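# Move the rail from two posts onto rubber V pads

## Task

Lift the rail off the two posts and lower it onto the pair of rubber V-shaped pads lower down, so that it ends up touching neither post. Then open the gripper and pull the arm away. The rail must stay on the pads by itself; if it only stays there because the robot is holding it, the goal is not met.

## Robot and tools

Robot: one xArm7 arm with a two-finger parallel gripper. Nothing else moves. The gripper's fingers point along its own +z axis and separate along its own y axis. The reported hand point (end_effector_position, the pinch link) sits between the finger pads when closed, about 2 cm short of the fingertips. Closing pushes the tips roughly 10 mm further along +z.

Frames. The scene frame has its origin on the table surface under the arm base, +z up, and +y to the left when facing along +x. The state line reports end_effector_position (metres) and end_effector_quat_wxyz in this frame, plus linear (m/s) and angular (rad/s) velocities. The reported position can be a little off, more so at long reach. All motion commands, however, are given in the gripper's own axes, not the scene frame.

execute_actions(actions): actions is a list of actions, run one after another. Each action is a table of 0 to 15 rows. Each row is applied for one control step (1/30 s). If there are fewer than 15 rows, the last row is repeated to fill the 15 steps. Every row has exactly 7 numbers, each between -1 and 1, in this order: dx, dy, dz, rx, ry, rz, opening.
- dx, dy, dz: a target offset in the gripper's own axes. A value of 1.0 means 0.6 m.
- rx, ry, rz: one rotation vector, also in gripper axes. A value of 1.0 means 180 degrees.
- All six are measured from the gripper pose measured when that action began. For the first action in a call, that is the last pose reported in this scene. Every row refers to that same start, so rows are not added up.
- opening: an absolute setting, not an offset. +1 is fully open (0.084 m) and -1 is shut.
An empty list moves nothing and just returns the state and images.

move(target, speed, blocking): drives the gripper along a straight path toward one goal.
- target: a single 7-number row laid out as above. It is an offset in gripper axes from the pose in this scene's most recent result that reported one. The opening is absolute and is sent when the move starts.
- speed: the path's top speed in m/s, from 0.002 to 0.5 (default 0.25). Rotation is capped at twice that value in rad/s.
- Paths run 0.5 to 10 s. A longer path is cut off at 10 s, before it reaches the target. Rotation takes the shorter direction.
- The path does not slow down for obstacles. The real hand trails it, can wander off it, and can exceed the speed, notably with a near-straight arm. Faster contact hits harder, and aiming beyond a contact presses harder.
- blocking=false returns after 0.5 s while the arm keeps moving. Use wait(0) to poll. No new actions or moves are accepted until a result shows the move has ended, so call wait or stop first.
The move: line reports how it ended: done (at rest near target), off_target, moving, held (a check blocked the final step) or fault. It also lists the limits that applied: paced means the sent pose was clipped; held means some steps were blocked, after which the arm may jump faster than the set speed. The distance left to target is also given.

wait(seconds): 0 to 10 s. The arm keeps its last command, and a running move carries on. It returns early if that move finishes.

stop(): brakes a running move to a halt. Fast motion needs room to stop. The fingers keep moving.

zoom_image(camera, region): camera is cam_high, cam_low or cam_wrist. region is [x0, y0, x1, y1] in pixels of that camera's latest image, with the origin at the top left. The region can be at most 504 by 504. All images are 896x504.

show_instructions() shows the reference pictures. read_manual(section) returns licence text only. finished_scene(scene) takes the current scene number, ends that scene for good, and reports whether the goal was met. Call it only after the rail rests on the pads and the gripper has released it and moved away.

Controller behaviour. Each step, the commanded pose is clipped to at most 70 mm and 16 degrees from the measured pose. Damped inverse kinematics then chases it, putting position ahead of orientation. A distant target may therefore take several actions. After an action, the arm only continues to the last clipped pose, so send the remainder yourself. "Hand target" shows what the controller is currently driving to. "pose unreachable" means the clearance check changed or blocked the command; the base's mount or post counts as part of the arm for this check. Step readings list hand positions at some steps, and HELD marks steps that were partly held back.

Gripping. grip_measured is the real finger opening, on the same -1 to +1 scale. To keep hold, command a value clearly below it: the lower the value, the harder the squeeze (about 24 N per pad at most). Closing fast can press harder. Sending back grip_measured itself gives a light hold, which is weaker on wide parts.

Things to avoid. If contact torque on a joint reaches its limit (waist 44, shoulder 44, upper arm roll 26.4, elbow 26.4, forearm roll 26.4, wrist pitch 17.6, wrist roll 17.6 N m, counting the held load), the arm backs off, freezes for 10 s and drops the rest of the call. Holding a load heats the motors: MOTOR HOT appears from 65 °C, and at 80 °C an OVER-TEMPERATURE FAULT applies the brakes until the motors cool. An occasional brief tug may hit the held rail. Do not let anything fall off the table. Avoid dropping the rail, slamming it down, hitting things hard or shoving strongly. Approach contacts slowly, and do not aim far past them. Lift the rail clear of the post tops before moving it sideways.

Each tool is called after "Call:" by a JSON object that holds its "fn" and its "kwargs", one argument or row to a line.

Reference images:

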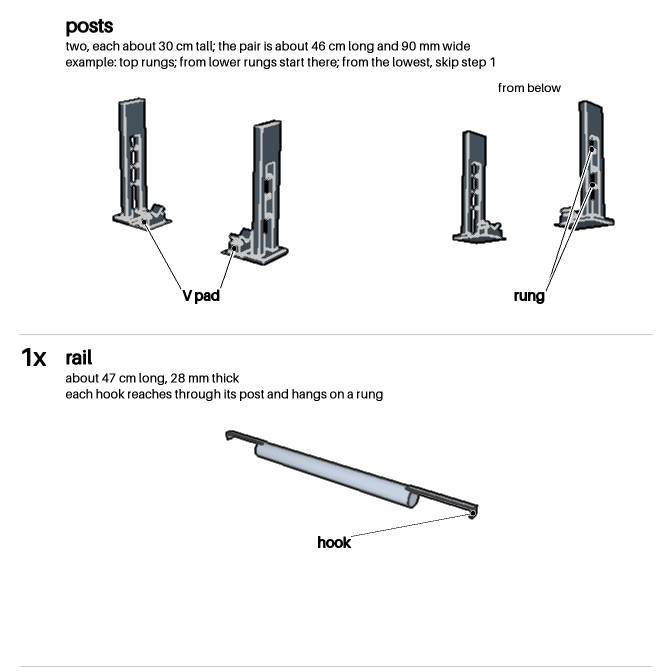

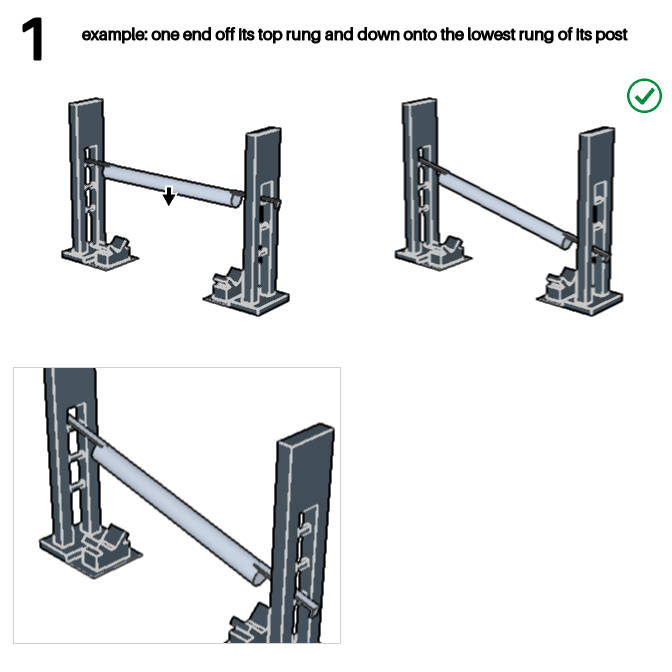

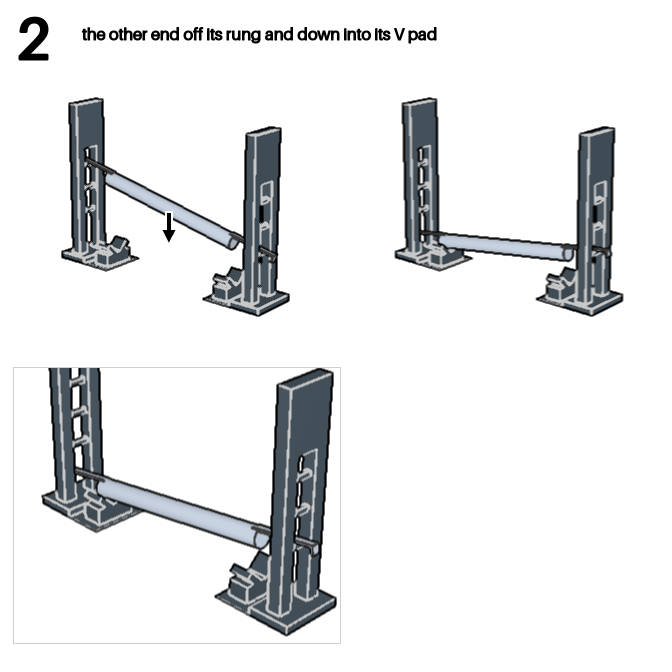

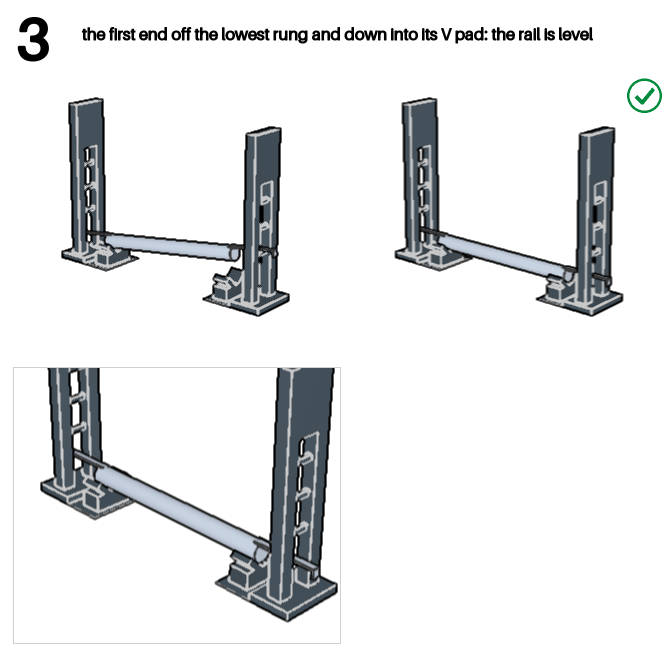

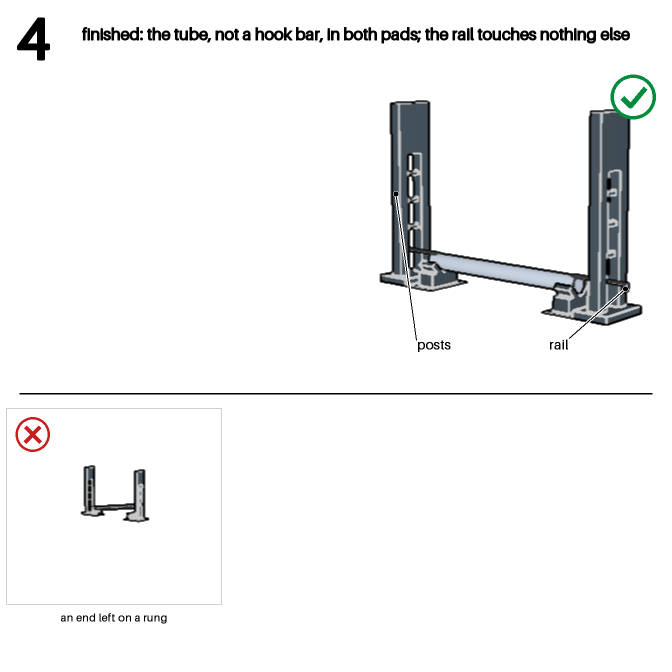

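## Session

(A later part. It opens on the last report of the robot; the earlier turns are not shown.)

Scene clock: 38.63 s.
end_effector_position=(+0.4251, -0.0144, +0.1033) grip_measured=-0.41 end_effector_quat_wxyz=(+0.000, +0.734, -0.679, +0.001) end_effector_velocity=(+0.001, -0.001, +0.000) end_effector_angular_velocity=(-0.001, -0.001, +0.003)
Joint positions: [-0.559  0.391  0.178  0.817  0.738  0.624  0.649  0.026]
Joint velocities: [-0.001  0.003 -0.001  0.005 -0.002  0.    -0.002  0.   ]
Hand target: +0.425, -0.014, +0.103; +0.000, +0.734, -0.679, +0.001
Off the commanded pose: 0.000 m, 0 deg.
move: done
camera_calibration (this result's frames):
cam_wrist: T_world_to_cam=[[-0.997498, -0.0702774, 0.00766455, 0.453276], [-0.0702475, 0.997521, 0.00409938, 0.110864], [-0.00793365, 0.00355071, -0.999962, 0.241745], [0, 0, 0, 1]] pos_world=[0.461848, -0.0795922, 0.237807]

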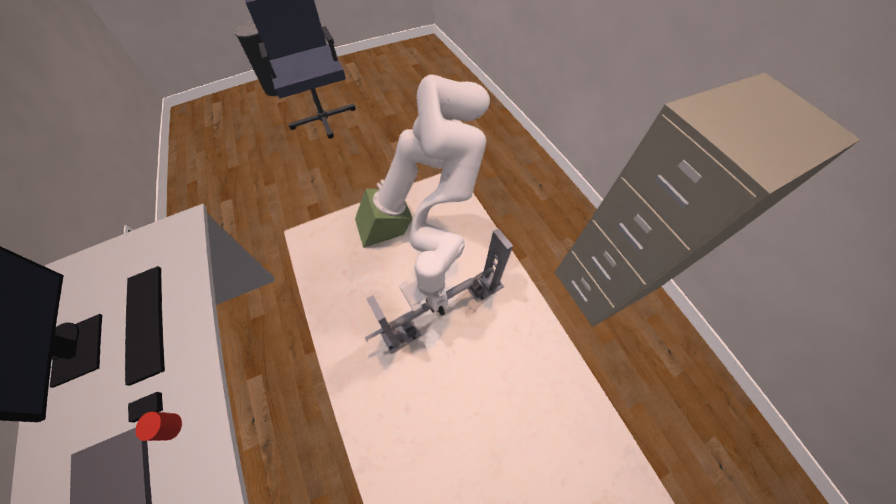

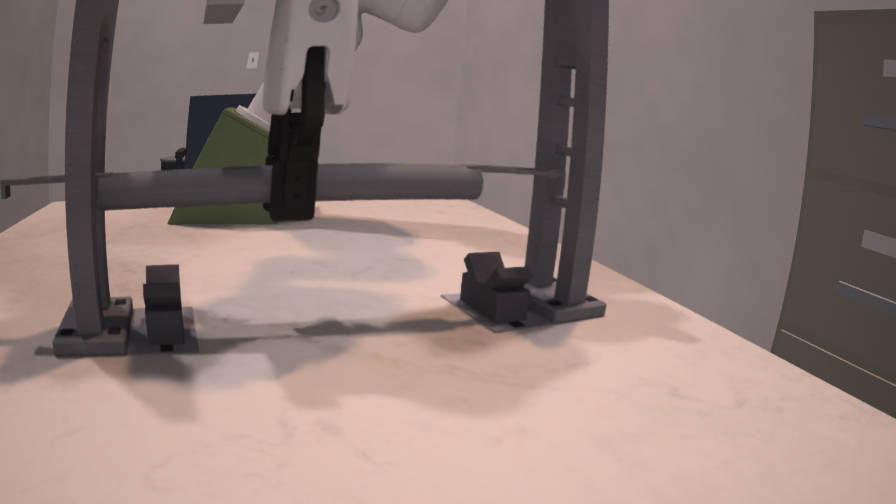

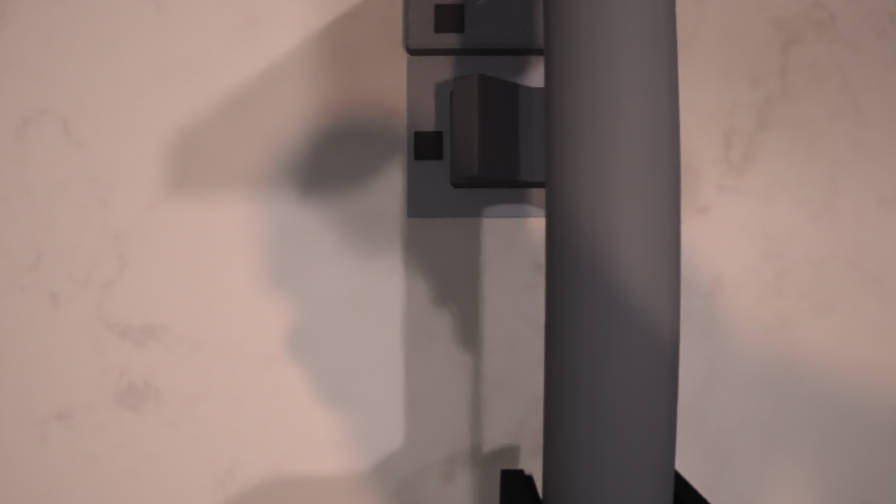

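Call:
{"fn": "move", "kwargs": {
  "target": [0.0025,0,0.011,0,0.0115,0,-1],
  "speed": 0.02
}}

Call:
{"fn": "zoom_image", "kwargs": {
  "camera": "cam_low",
  "region": [510, 150, 610, 230]
}}

Call:
{"fn": "zoom_image", "kwargs": {
  "camera": "cam_low",
  "region": [50, 150, 150, 230]
}}

Scene clock: 47.97 s.
end_effector_position=(+0.4253, -0.0158, +0.0967) grip_measured=-0.41 end_effector_quat_wxyz=(+0.012, +0.734, -0.679, +0.014) end_effector_velocity=(-0.000, -0.001, -0.000) end_effector_angular_velocity=(-0.006, -0.001, -0.003)
Joint positions: [-0.534  0.399  0.178  0.806  0.729  0.574  0.671  0.026]
Joint velocities: [ 0.003  0.001 -0.001 -0.002 -0.003 -0.007  0.005 -0.   ]
Hand target: +0.425, -0.016, +0.097; +0.012, +0.734, -0.679, +0.014
Off the commanded pose: 0.000 m, 0 deg.
move: done
camera_calibration (this result's frames):
cam_wrist: T_world_to_cam=[[-0.997512, -0.0701062, 0.00740055, 0.453379], [-0.0703065, 0.997024, -0.0316156, 0.115814], [-0.00516208, -0.0320572, -0.999473, 0.233417], [0, 0, 0, 1]] pos_world=[0.461598, -0.0762019, 0.233601]

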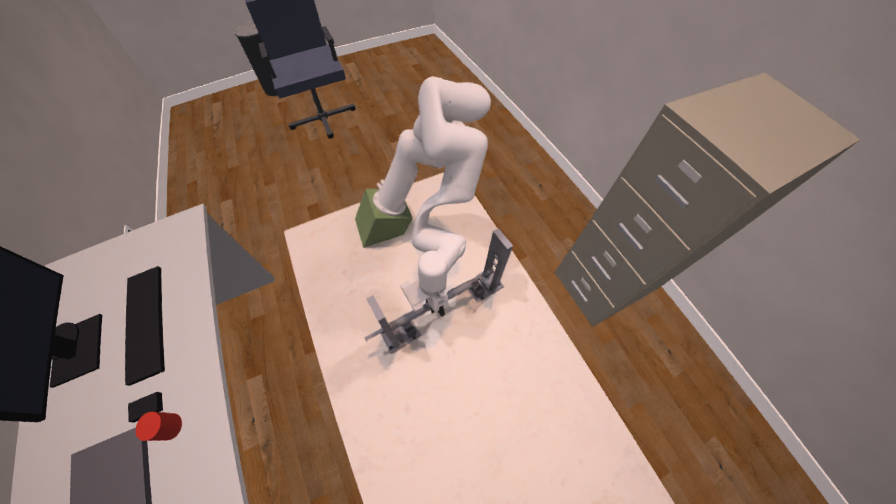

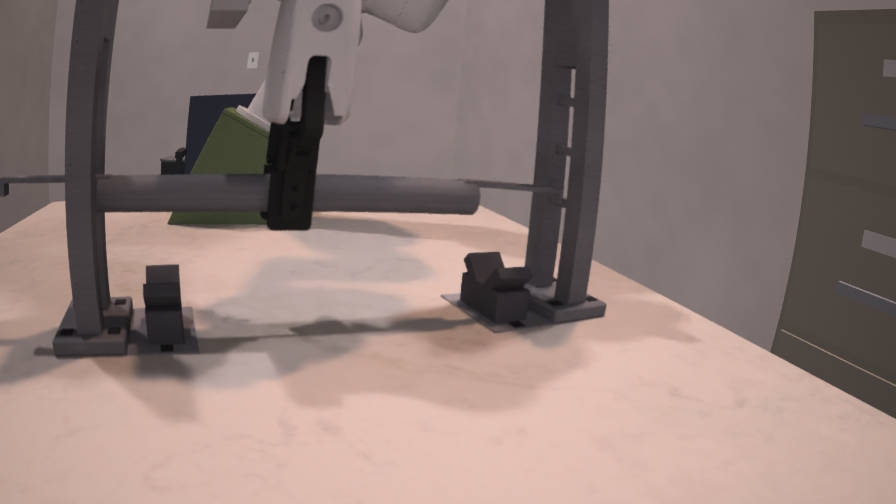

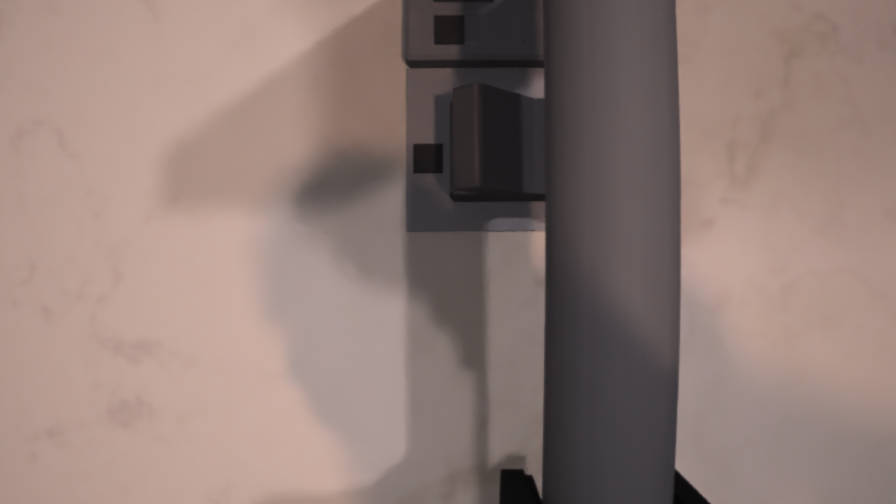

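Region (510, 150, 610, 230) of cam_low's 896x504 image, scaled by 5.040, with more detail than that image has; it fills the top 403 rows of this view, and the rest is white.

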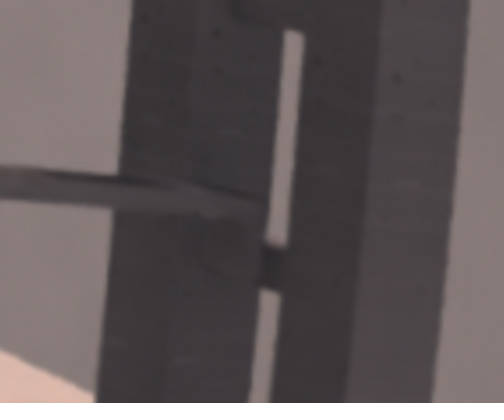

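Region (50, 150, 150, 230) of cam_low's 896x504 image, scaled by 5.040, with more detail than that image has; it fills the top 403 rows of this view, and the rest is white.

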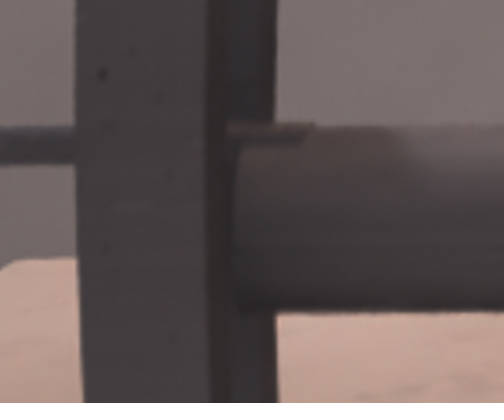

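Call:
{"fn": "move", "kwargs": {
  "target": [-0.001,0,0.0155,0,0.017,0,-1],
  "speed": 0.03
}}

Call:
{"fn": "zoom_image", "kwargs": {
  "camera": "cam_low",
  "region": [450, 170, 610, 290]
}}

Scene clock: 50.27 s.
end_effector_position=(+0.4253, -0.0155, +0.0875) grip_measured=-0.41 end_effector_quat_wxyz=(+0.030, +0.733, -0.678, +0.033) end_effector_velocity=(+0.000, -0.002, -0.000) end_effector_angular_velocity=(-0.010, -0.003, -0.002)
Joint positions: [-0.491  0.407  0.175  0.788  0.711  0.501  0.714  0.026]
Joint velocities: [ 0.006  0.001 -0.003 -0.003 -0.004 -0.012  0.007  0.   ]
Hand target: +0.425, -0.016, +0.087; +0.030, +0.733, -0.679, +0.034
Off the commanded pose: 0.000 m, 0 deg.
move: done
camera_calibration (this result's frames):
cam_wrist: T_world_to_cam=[[-0.997529, -0.0699109, 0.00696768, 0.453505], [-0.0702497, 0.99396, -0.0843089, 0.119743], [-0.00103148, -0.08459, -0.996415, 0.221359], [0, 0, 0, 1]] pos_world=[0.461024, -0.06859, 0.227501]

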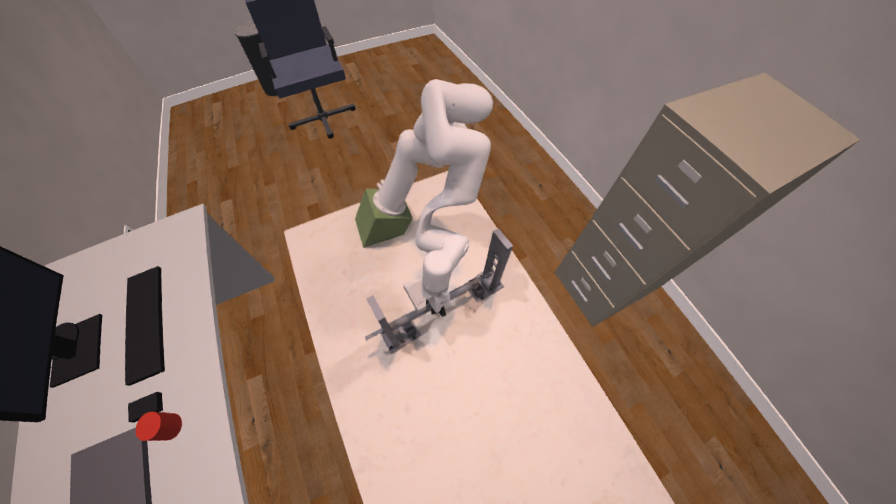

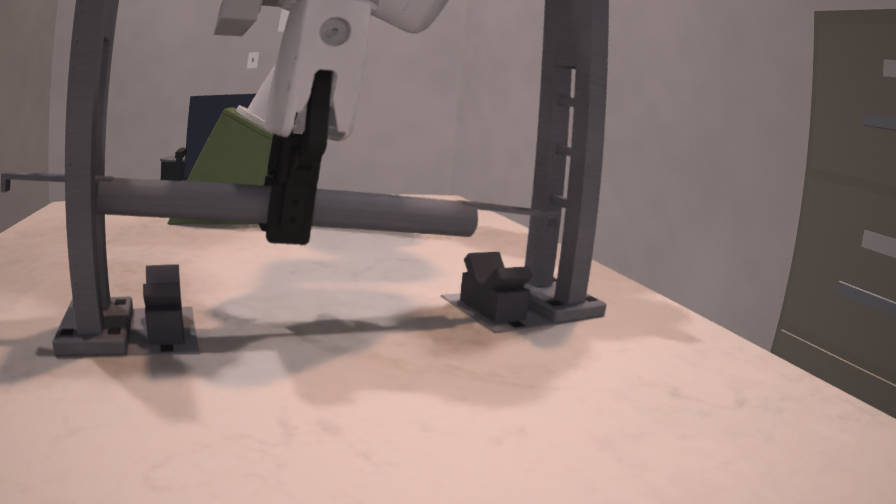

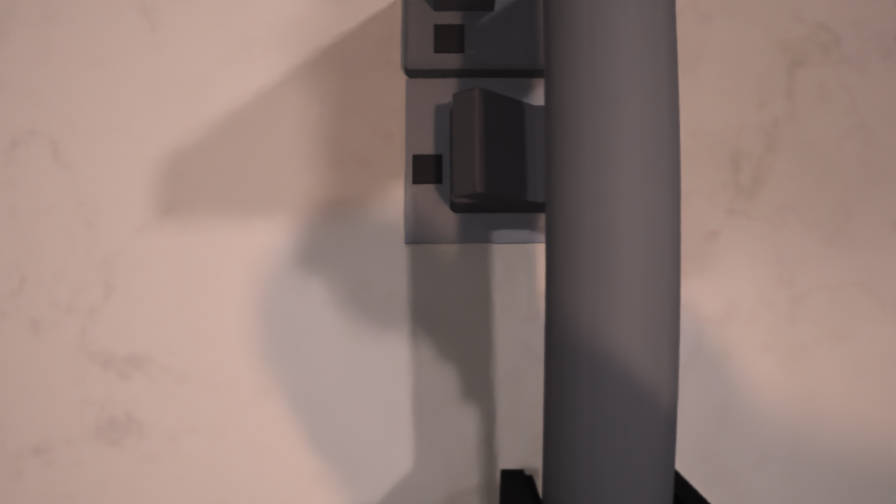

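Region (450, 170, 610, 290) of cam_low's 896x504 image, scaled by 3.150, with more detail than that image has; it fills the top 378 rows of this view, and the rest is white.

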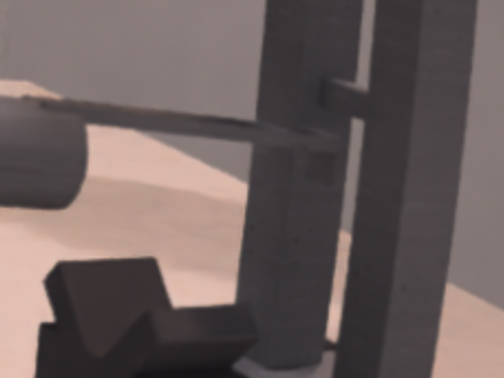

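Call:
{"fn": "move", "kwargs": {
  "target": [-0.105,0,0,0,0,0,-1],
  "speed": 0.05
}}

Call:
{"fn": "zoom_image", "kwargs": {
  "camera": "cam_low",
  "region": [450, 170, 610, 290]
}}

Call:
{"fn": "zoom_image", "kwargs": {
  "camera": "cam_high",
  "region": [400, 180, 540, 320]
}}

Scene clock: 55.57 s.
end_effector_position=(+0.4204, +0.0466, +0.0820) grip_measured=-0.41 end_effector_quat_wxyz=(+0.030, +0.733, -0.679, +0.034) end_effector_velocity=(-0.000, +0.000, -0.000) end_effector_angular_velocity=(-0.001, -0.000, -0.004)
Joint positions: [-0.402  0.318  0.229  0.729  0.735  0.478  0.839  0.026]
Joint velocities: [ 0.001 -0.001 -0.    -0.002  0.    -0.001  0.005 -0.   ]
Hand target: +0.420, +0.047, +0.082; +0.030, +0.733, -0.678, +0.033
Off the commanded pose: 0.000 m, 0 deg.
move: done
camera_calibration (this result's frames):
cam_wrist: T_world_to_cam=[[-0.99756, -0.0694971, 0.00661134, 0.453043], [-0.0698075, 0.993963, -0.0846379, 0.0570274], [-0.000689334, -0.0848929, -0.99639, 0.221025], [0, 0, 0, 1]] pos_world=[0.456071, -0.00643457, 0.222058]

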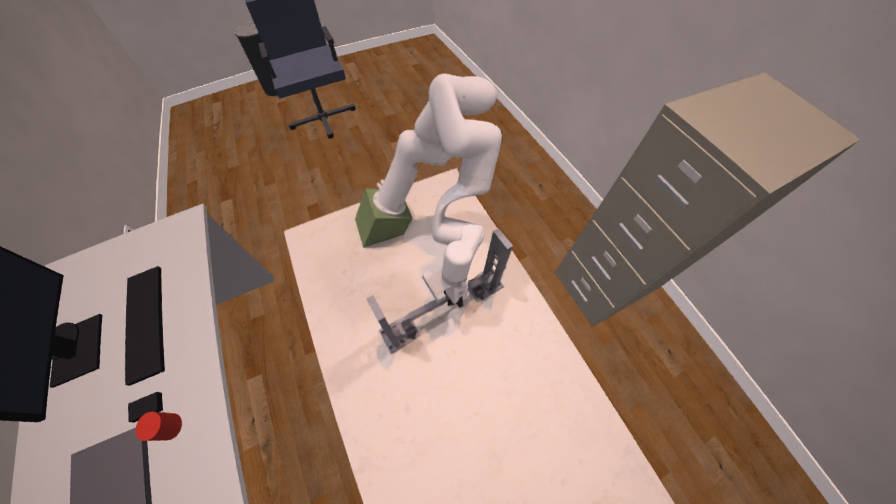

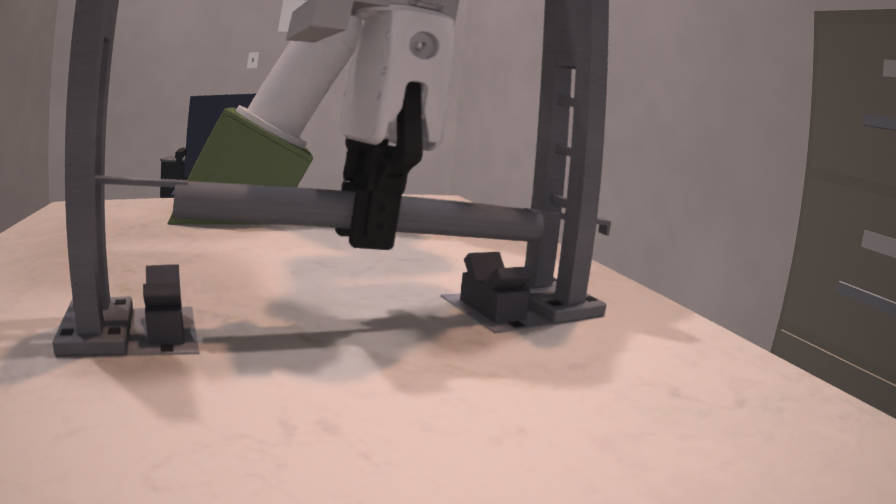

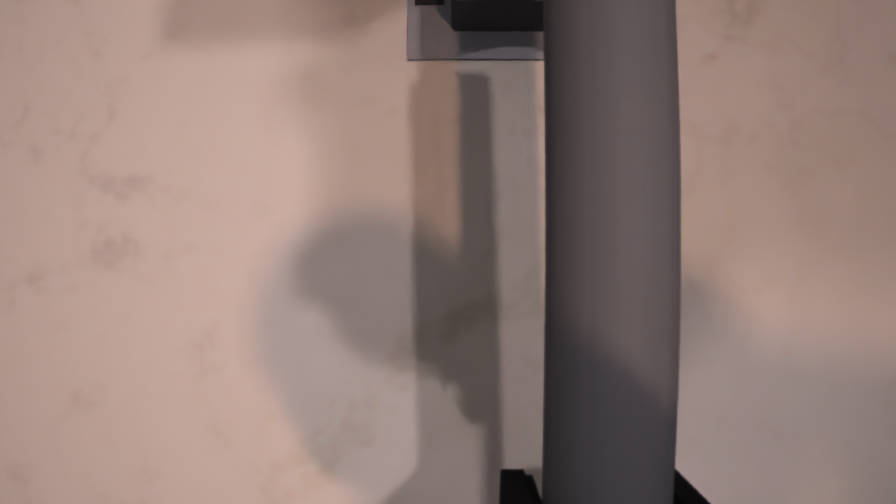

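Region (450, 170, 610, 290) of cam_low's 896x504 image, scaled by 3.150, with more detail than that image has; it fills the top 378 rows of this view, and the rest is white.

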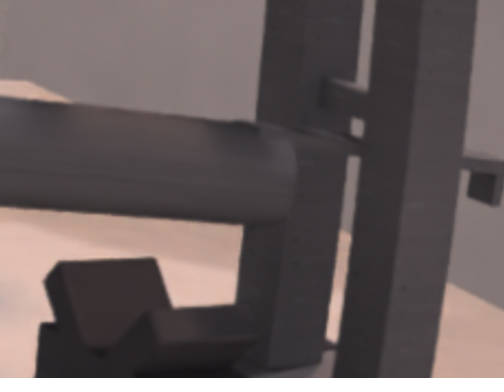

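Region (400, 180, 540, 320) of cam_high's 896x504 image, scaled by 3.600, with more detail than that image has.

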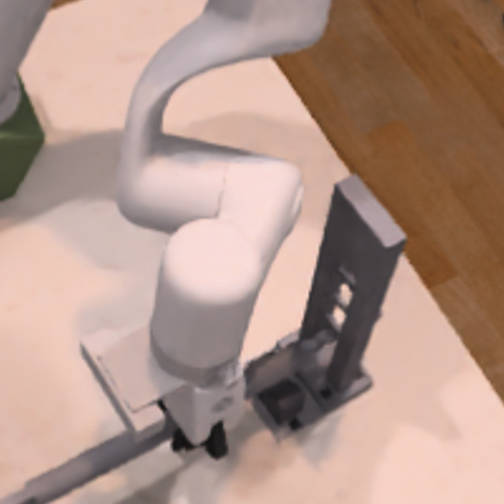

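Call:
{"fn": "move", "kwargs": {
  "target": [-0.03,0,0,0,0,0,-1],
  "speed": 0.03
}}

Call:
{"fn": "zoom_image", "kwargs": {
  "camera": "cam_low",
  "region": [510, 180, 610, 260]
}}

Call:
{"fn": "zoom_image", "kwargs": {
  "camera": "cam_low",
  "region": [50, 150, 150, 230]
}}

Scene clock: 57.87 s.
end_effector_position=(+0.4190, +0.0643, +0.0805) grip_measured=-0.41 end_effector_quat_wxyz=(+0.030, +0.733, -0.679, +0.034) end_effector_velocity=(-0.001, -0.000, +0.000) end_effector_angular_velocity=(-0.001, -0.000, -0.002)
Joint positions: [-0.375  0.295  0.244  0.717  0.738  0.474  0.879  0.026]
Joint velocities: [ 0.001 -0.001 -0.001 -0.002  0.    -0.001  0.002 -0.   ]
Hand target: +0.419, +0.064, +0.080; +0.030, +0.733, -0.679, +0.034
Off the commanded pose: 0.000 m, 0 deg.
move: done
camera_calibration (this result's frames):
cam_wrist: T_world_to_cam=[[-0.99757, -0.0693716, 0.00649077, 0.452914], [-0.0696722, 0.993965, -0.0847305, 0.039196], [-0.000573705, -0.0849768, -0.996383, 0.220924], [0, 0, 0, 1]] pos_world=[0.454671, 0.0112334, 0.220507]

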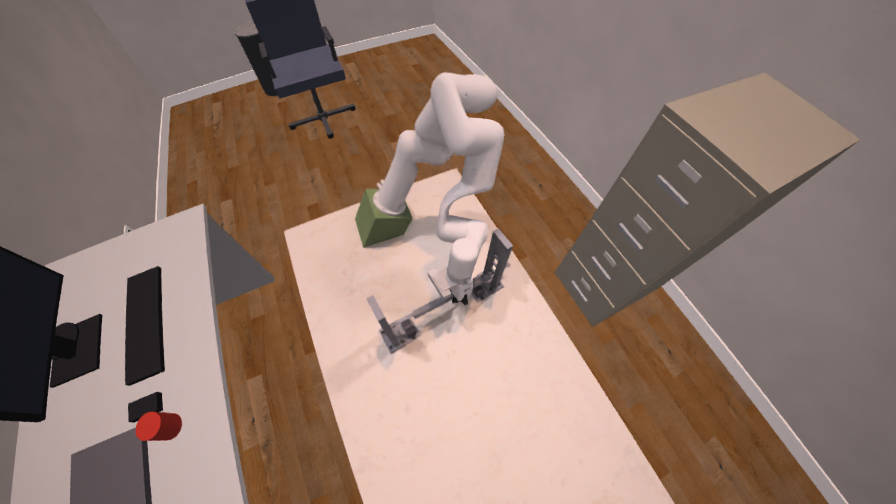

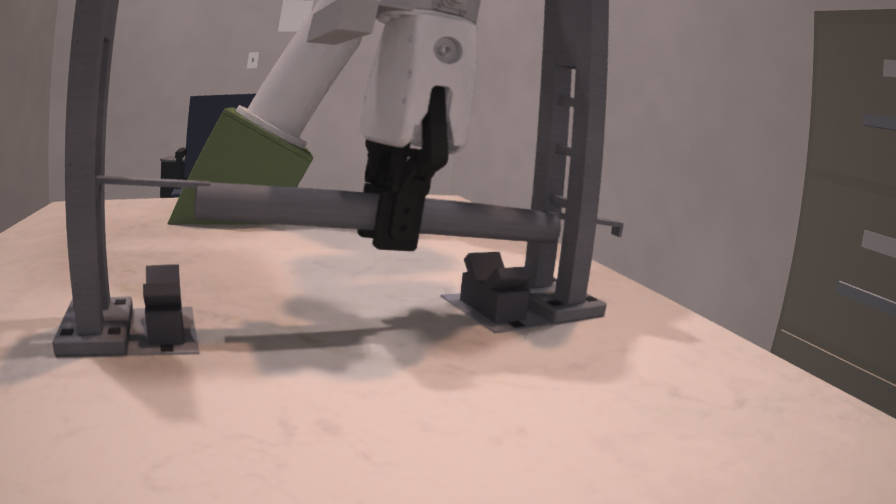

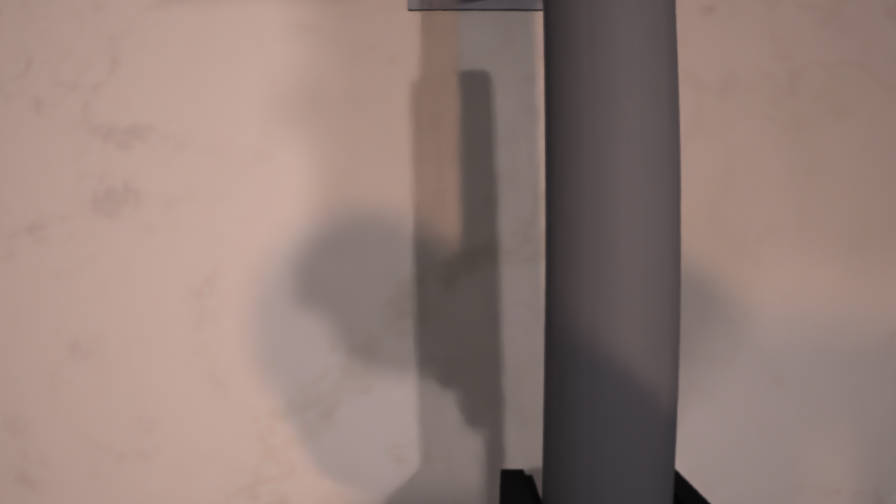

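Region (510, 180, 610, 260) of cam_low's 896x504 image, scaled by 5.040, with more detail than that image has; it fills the top 403 rows of this view, and the rest is white.

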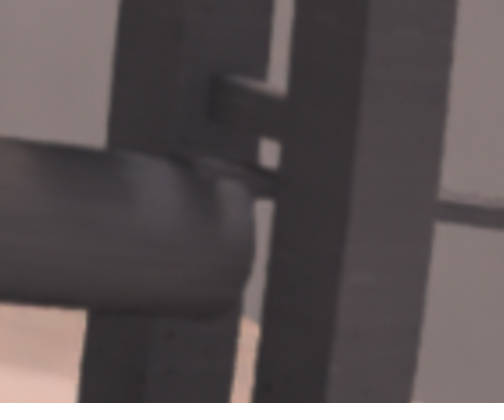

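Region (50, 150, 150, 230) of cam_low's 896x504 image, scaled by 5.040, with more detail than that image has; it fills the top 403 rows of this view, and the rest is white.

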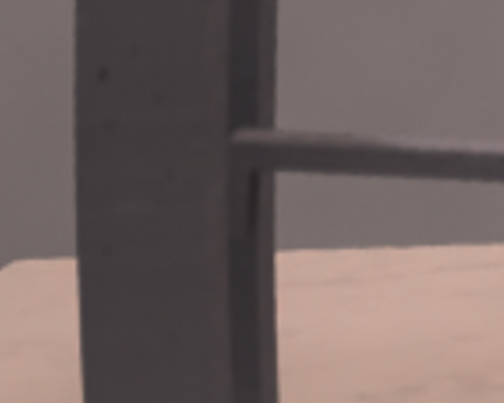

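Call:
{"fn": "move", "kwargs": {
  "target": [-0.003,0,0.025,0,-0.0285,0,-1],
  "speed": 0.035
}}

Call:
{"fn": "zoom_image", "kwargs": {
  "camera": "cam_low",
  "region": [40, 180, 240, 330]
}}

Scene clock: 61.27 s.
end_effector_position=(+0.4189, +0.0647, +0.0654) grip_measured=-0.41 end_effector_quat_wxyz=(+0.000, +0.734, -0.679, +0.001) end_effector_velocity=(+0.000, +0.001, -0.001) end_effector_angular_velocity=(+0.010, -0.000, +0.002)
Joint positions: [-0.436  0.362  0.284  0.751  0.851  0.506  0.743  0.026]
Joint velocities: [-0.006  0.006  0.006  0.004  0.011  0.003 -0.014 -0.   ]
Hand target: +0.419, +0.065, +0.065; -0.000, +0.734, -0.679, +0.001
Off the commanded pose: 0.000 m, 0 deg.
move: done
camera_calibration (this result's frames):
cam_wrist: T_world_to_cam=[[-0.997523, -0.0699307, 0.00757802, 0.4529], [-0.0699019, 0.997546, 0.00400153, 0.0315434], [-0.00783925, 0.0034619, -0.999963, 0.203543], [0, 0, 0, 1]] pos_world=[0.455579, -0.000498972, 0.199977]

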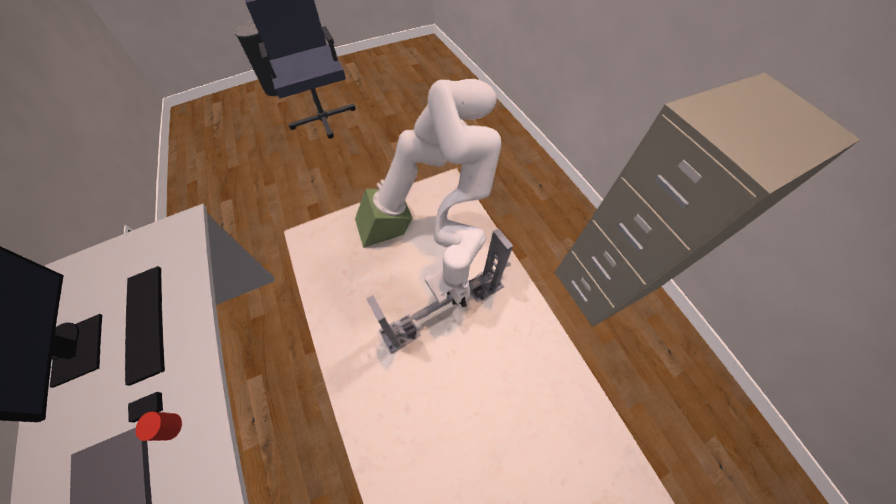

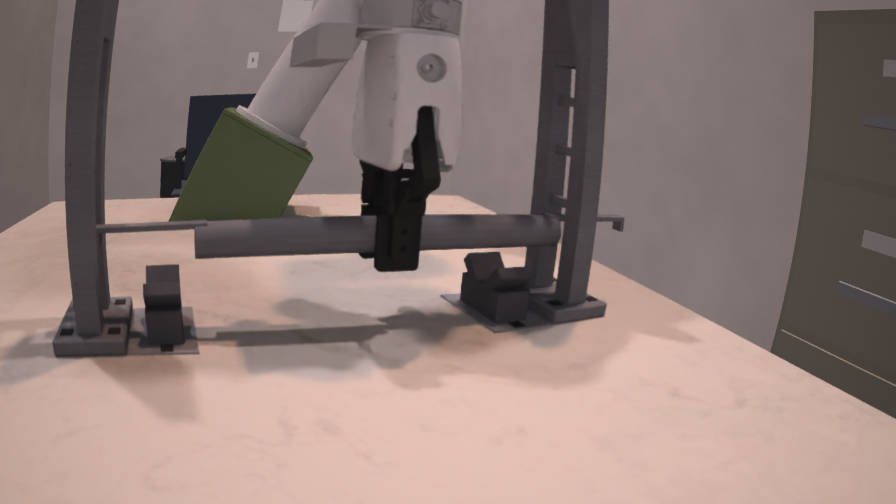

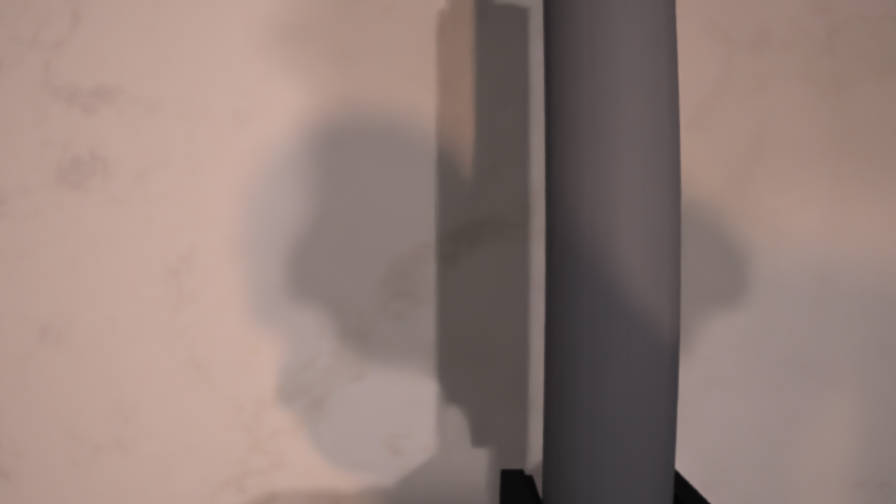

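Region (40, 180, 240, 330) of cam_low's 896x504 image, scaled by 2.520, with more detail than that image has; it fills the top 378 rows of this view, and the rest is white.

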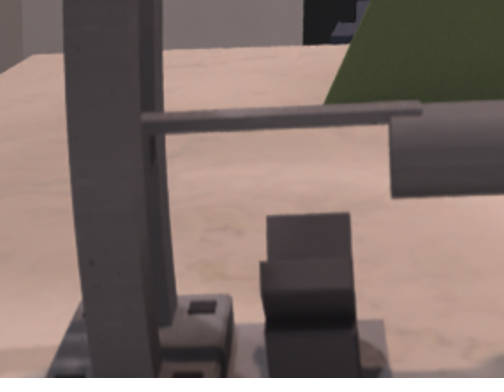

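Call:
{"fn": "move", "kwargs": {
  "target": [0.066,0,0.023,0,0,0,-1],
  "speed": 0.05
}}

Call:
{"fn": "zoom_image", "kwargs": {
  "camera": "cam_low",
  "region": [430, 210, 590, 330]
}}

Scene clock: 64.47 s.
end_effector_position=(+0.4220, +0.0256, +0.0517) grip_measured=-0.41 end_effector_quat_wxyz=(+0.000, +0.734, -0.679, +0.001) end_effector_velocity=(+0.001, -0.001, -0.001) end_effector_angular_velocity=(+0.001, -0.001, +0.001)
Joint positions: [-0.48   0.465  0.26   0.797  0.857  0.485  0.648  0.026]
Joint velocities: [-0.001  0.003  0.     0.003  0.001 -0.001 -0.003 -0.   ]
Hand target: +0.422, +0.025, +0.052; +0.000, +0.734, -0.679, +0.001
Off the commanded pose: 0.000 m, 0 deg.
move: done
camera_calibration (this result's frames):
cam_wrist: T_world_to_cam=[[-0.997488, -0.0704082, 0.0077324, 0.453373], [-0.0703776, 0.997512, 0.00415752, 0.071025], [-0.00800588, 0.00360289, -0.999961, 0.189999], [0, 0, 0, 1]] pos_world=[0.458754, -0.0396116, 0.18619]

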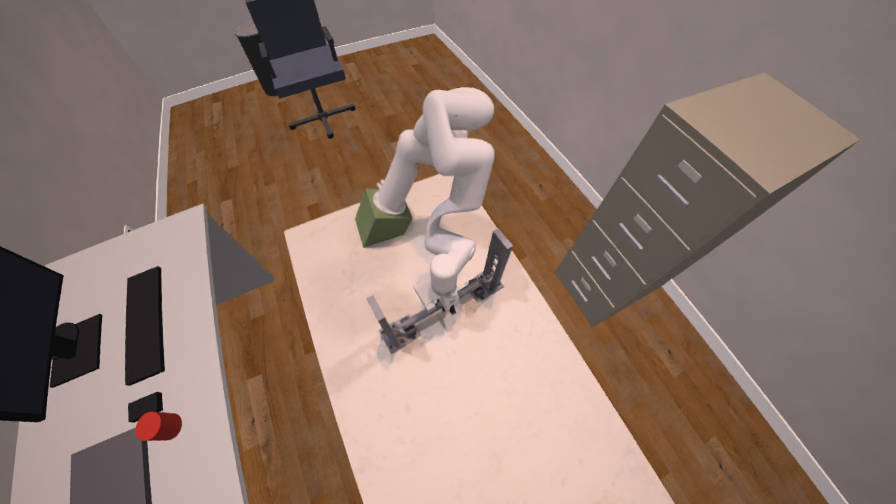

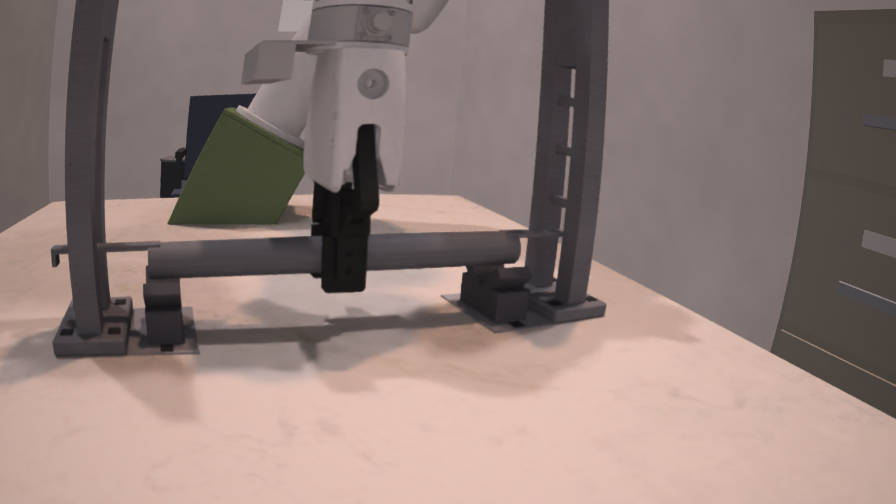

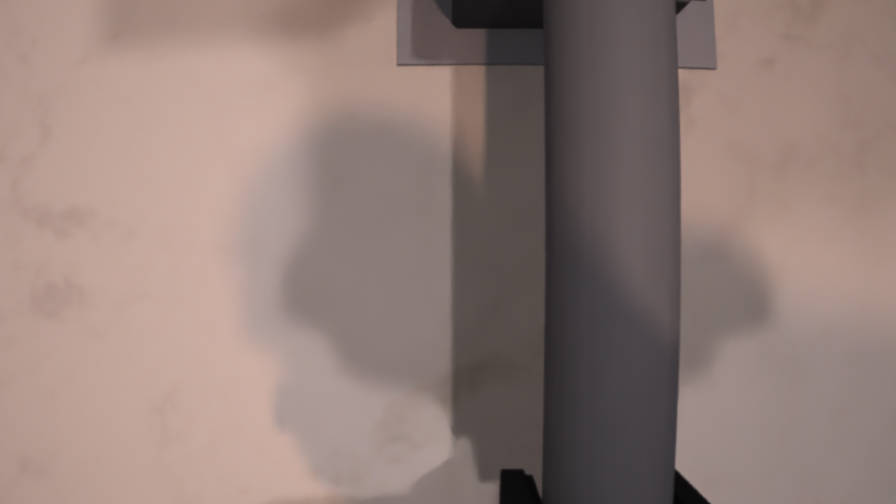

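Region (430, 210, 590, 330) of cam_low's 896x504 image, scaled by 3.150, with more detail than that image has; it fills the top 378 rows of this view, and the rest is white.

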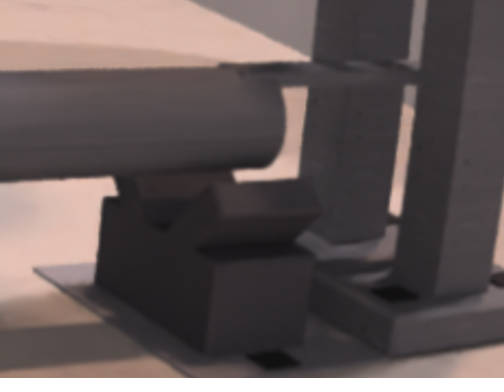

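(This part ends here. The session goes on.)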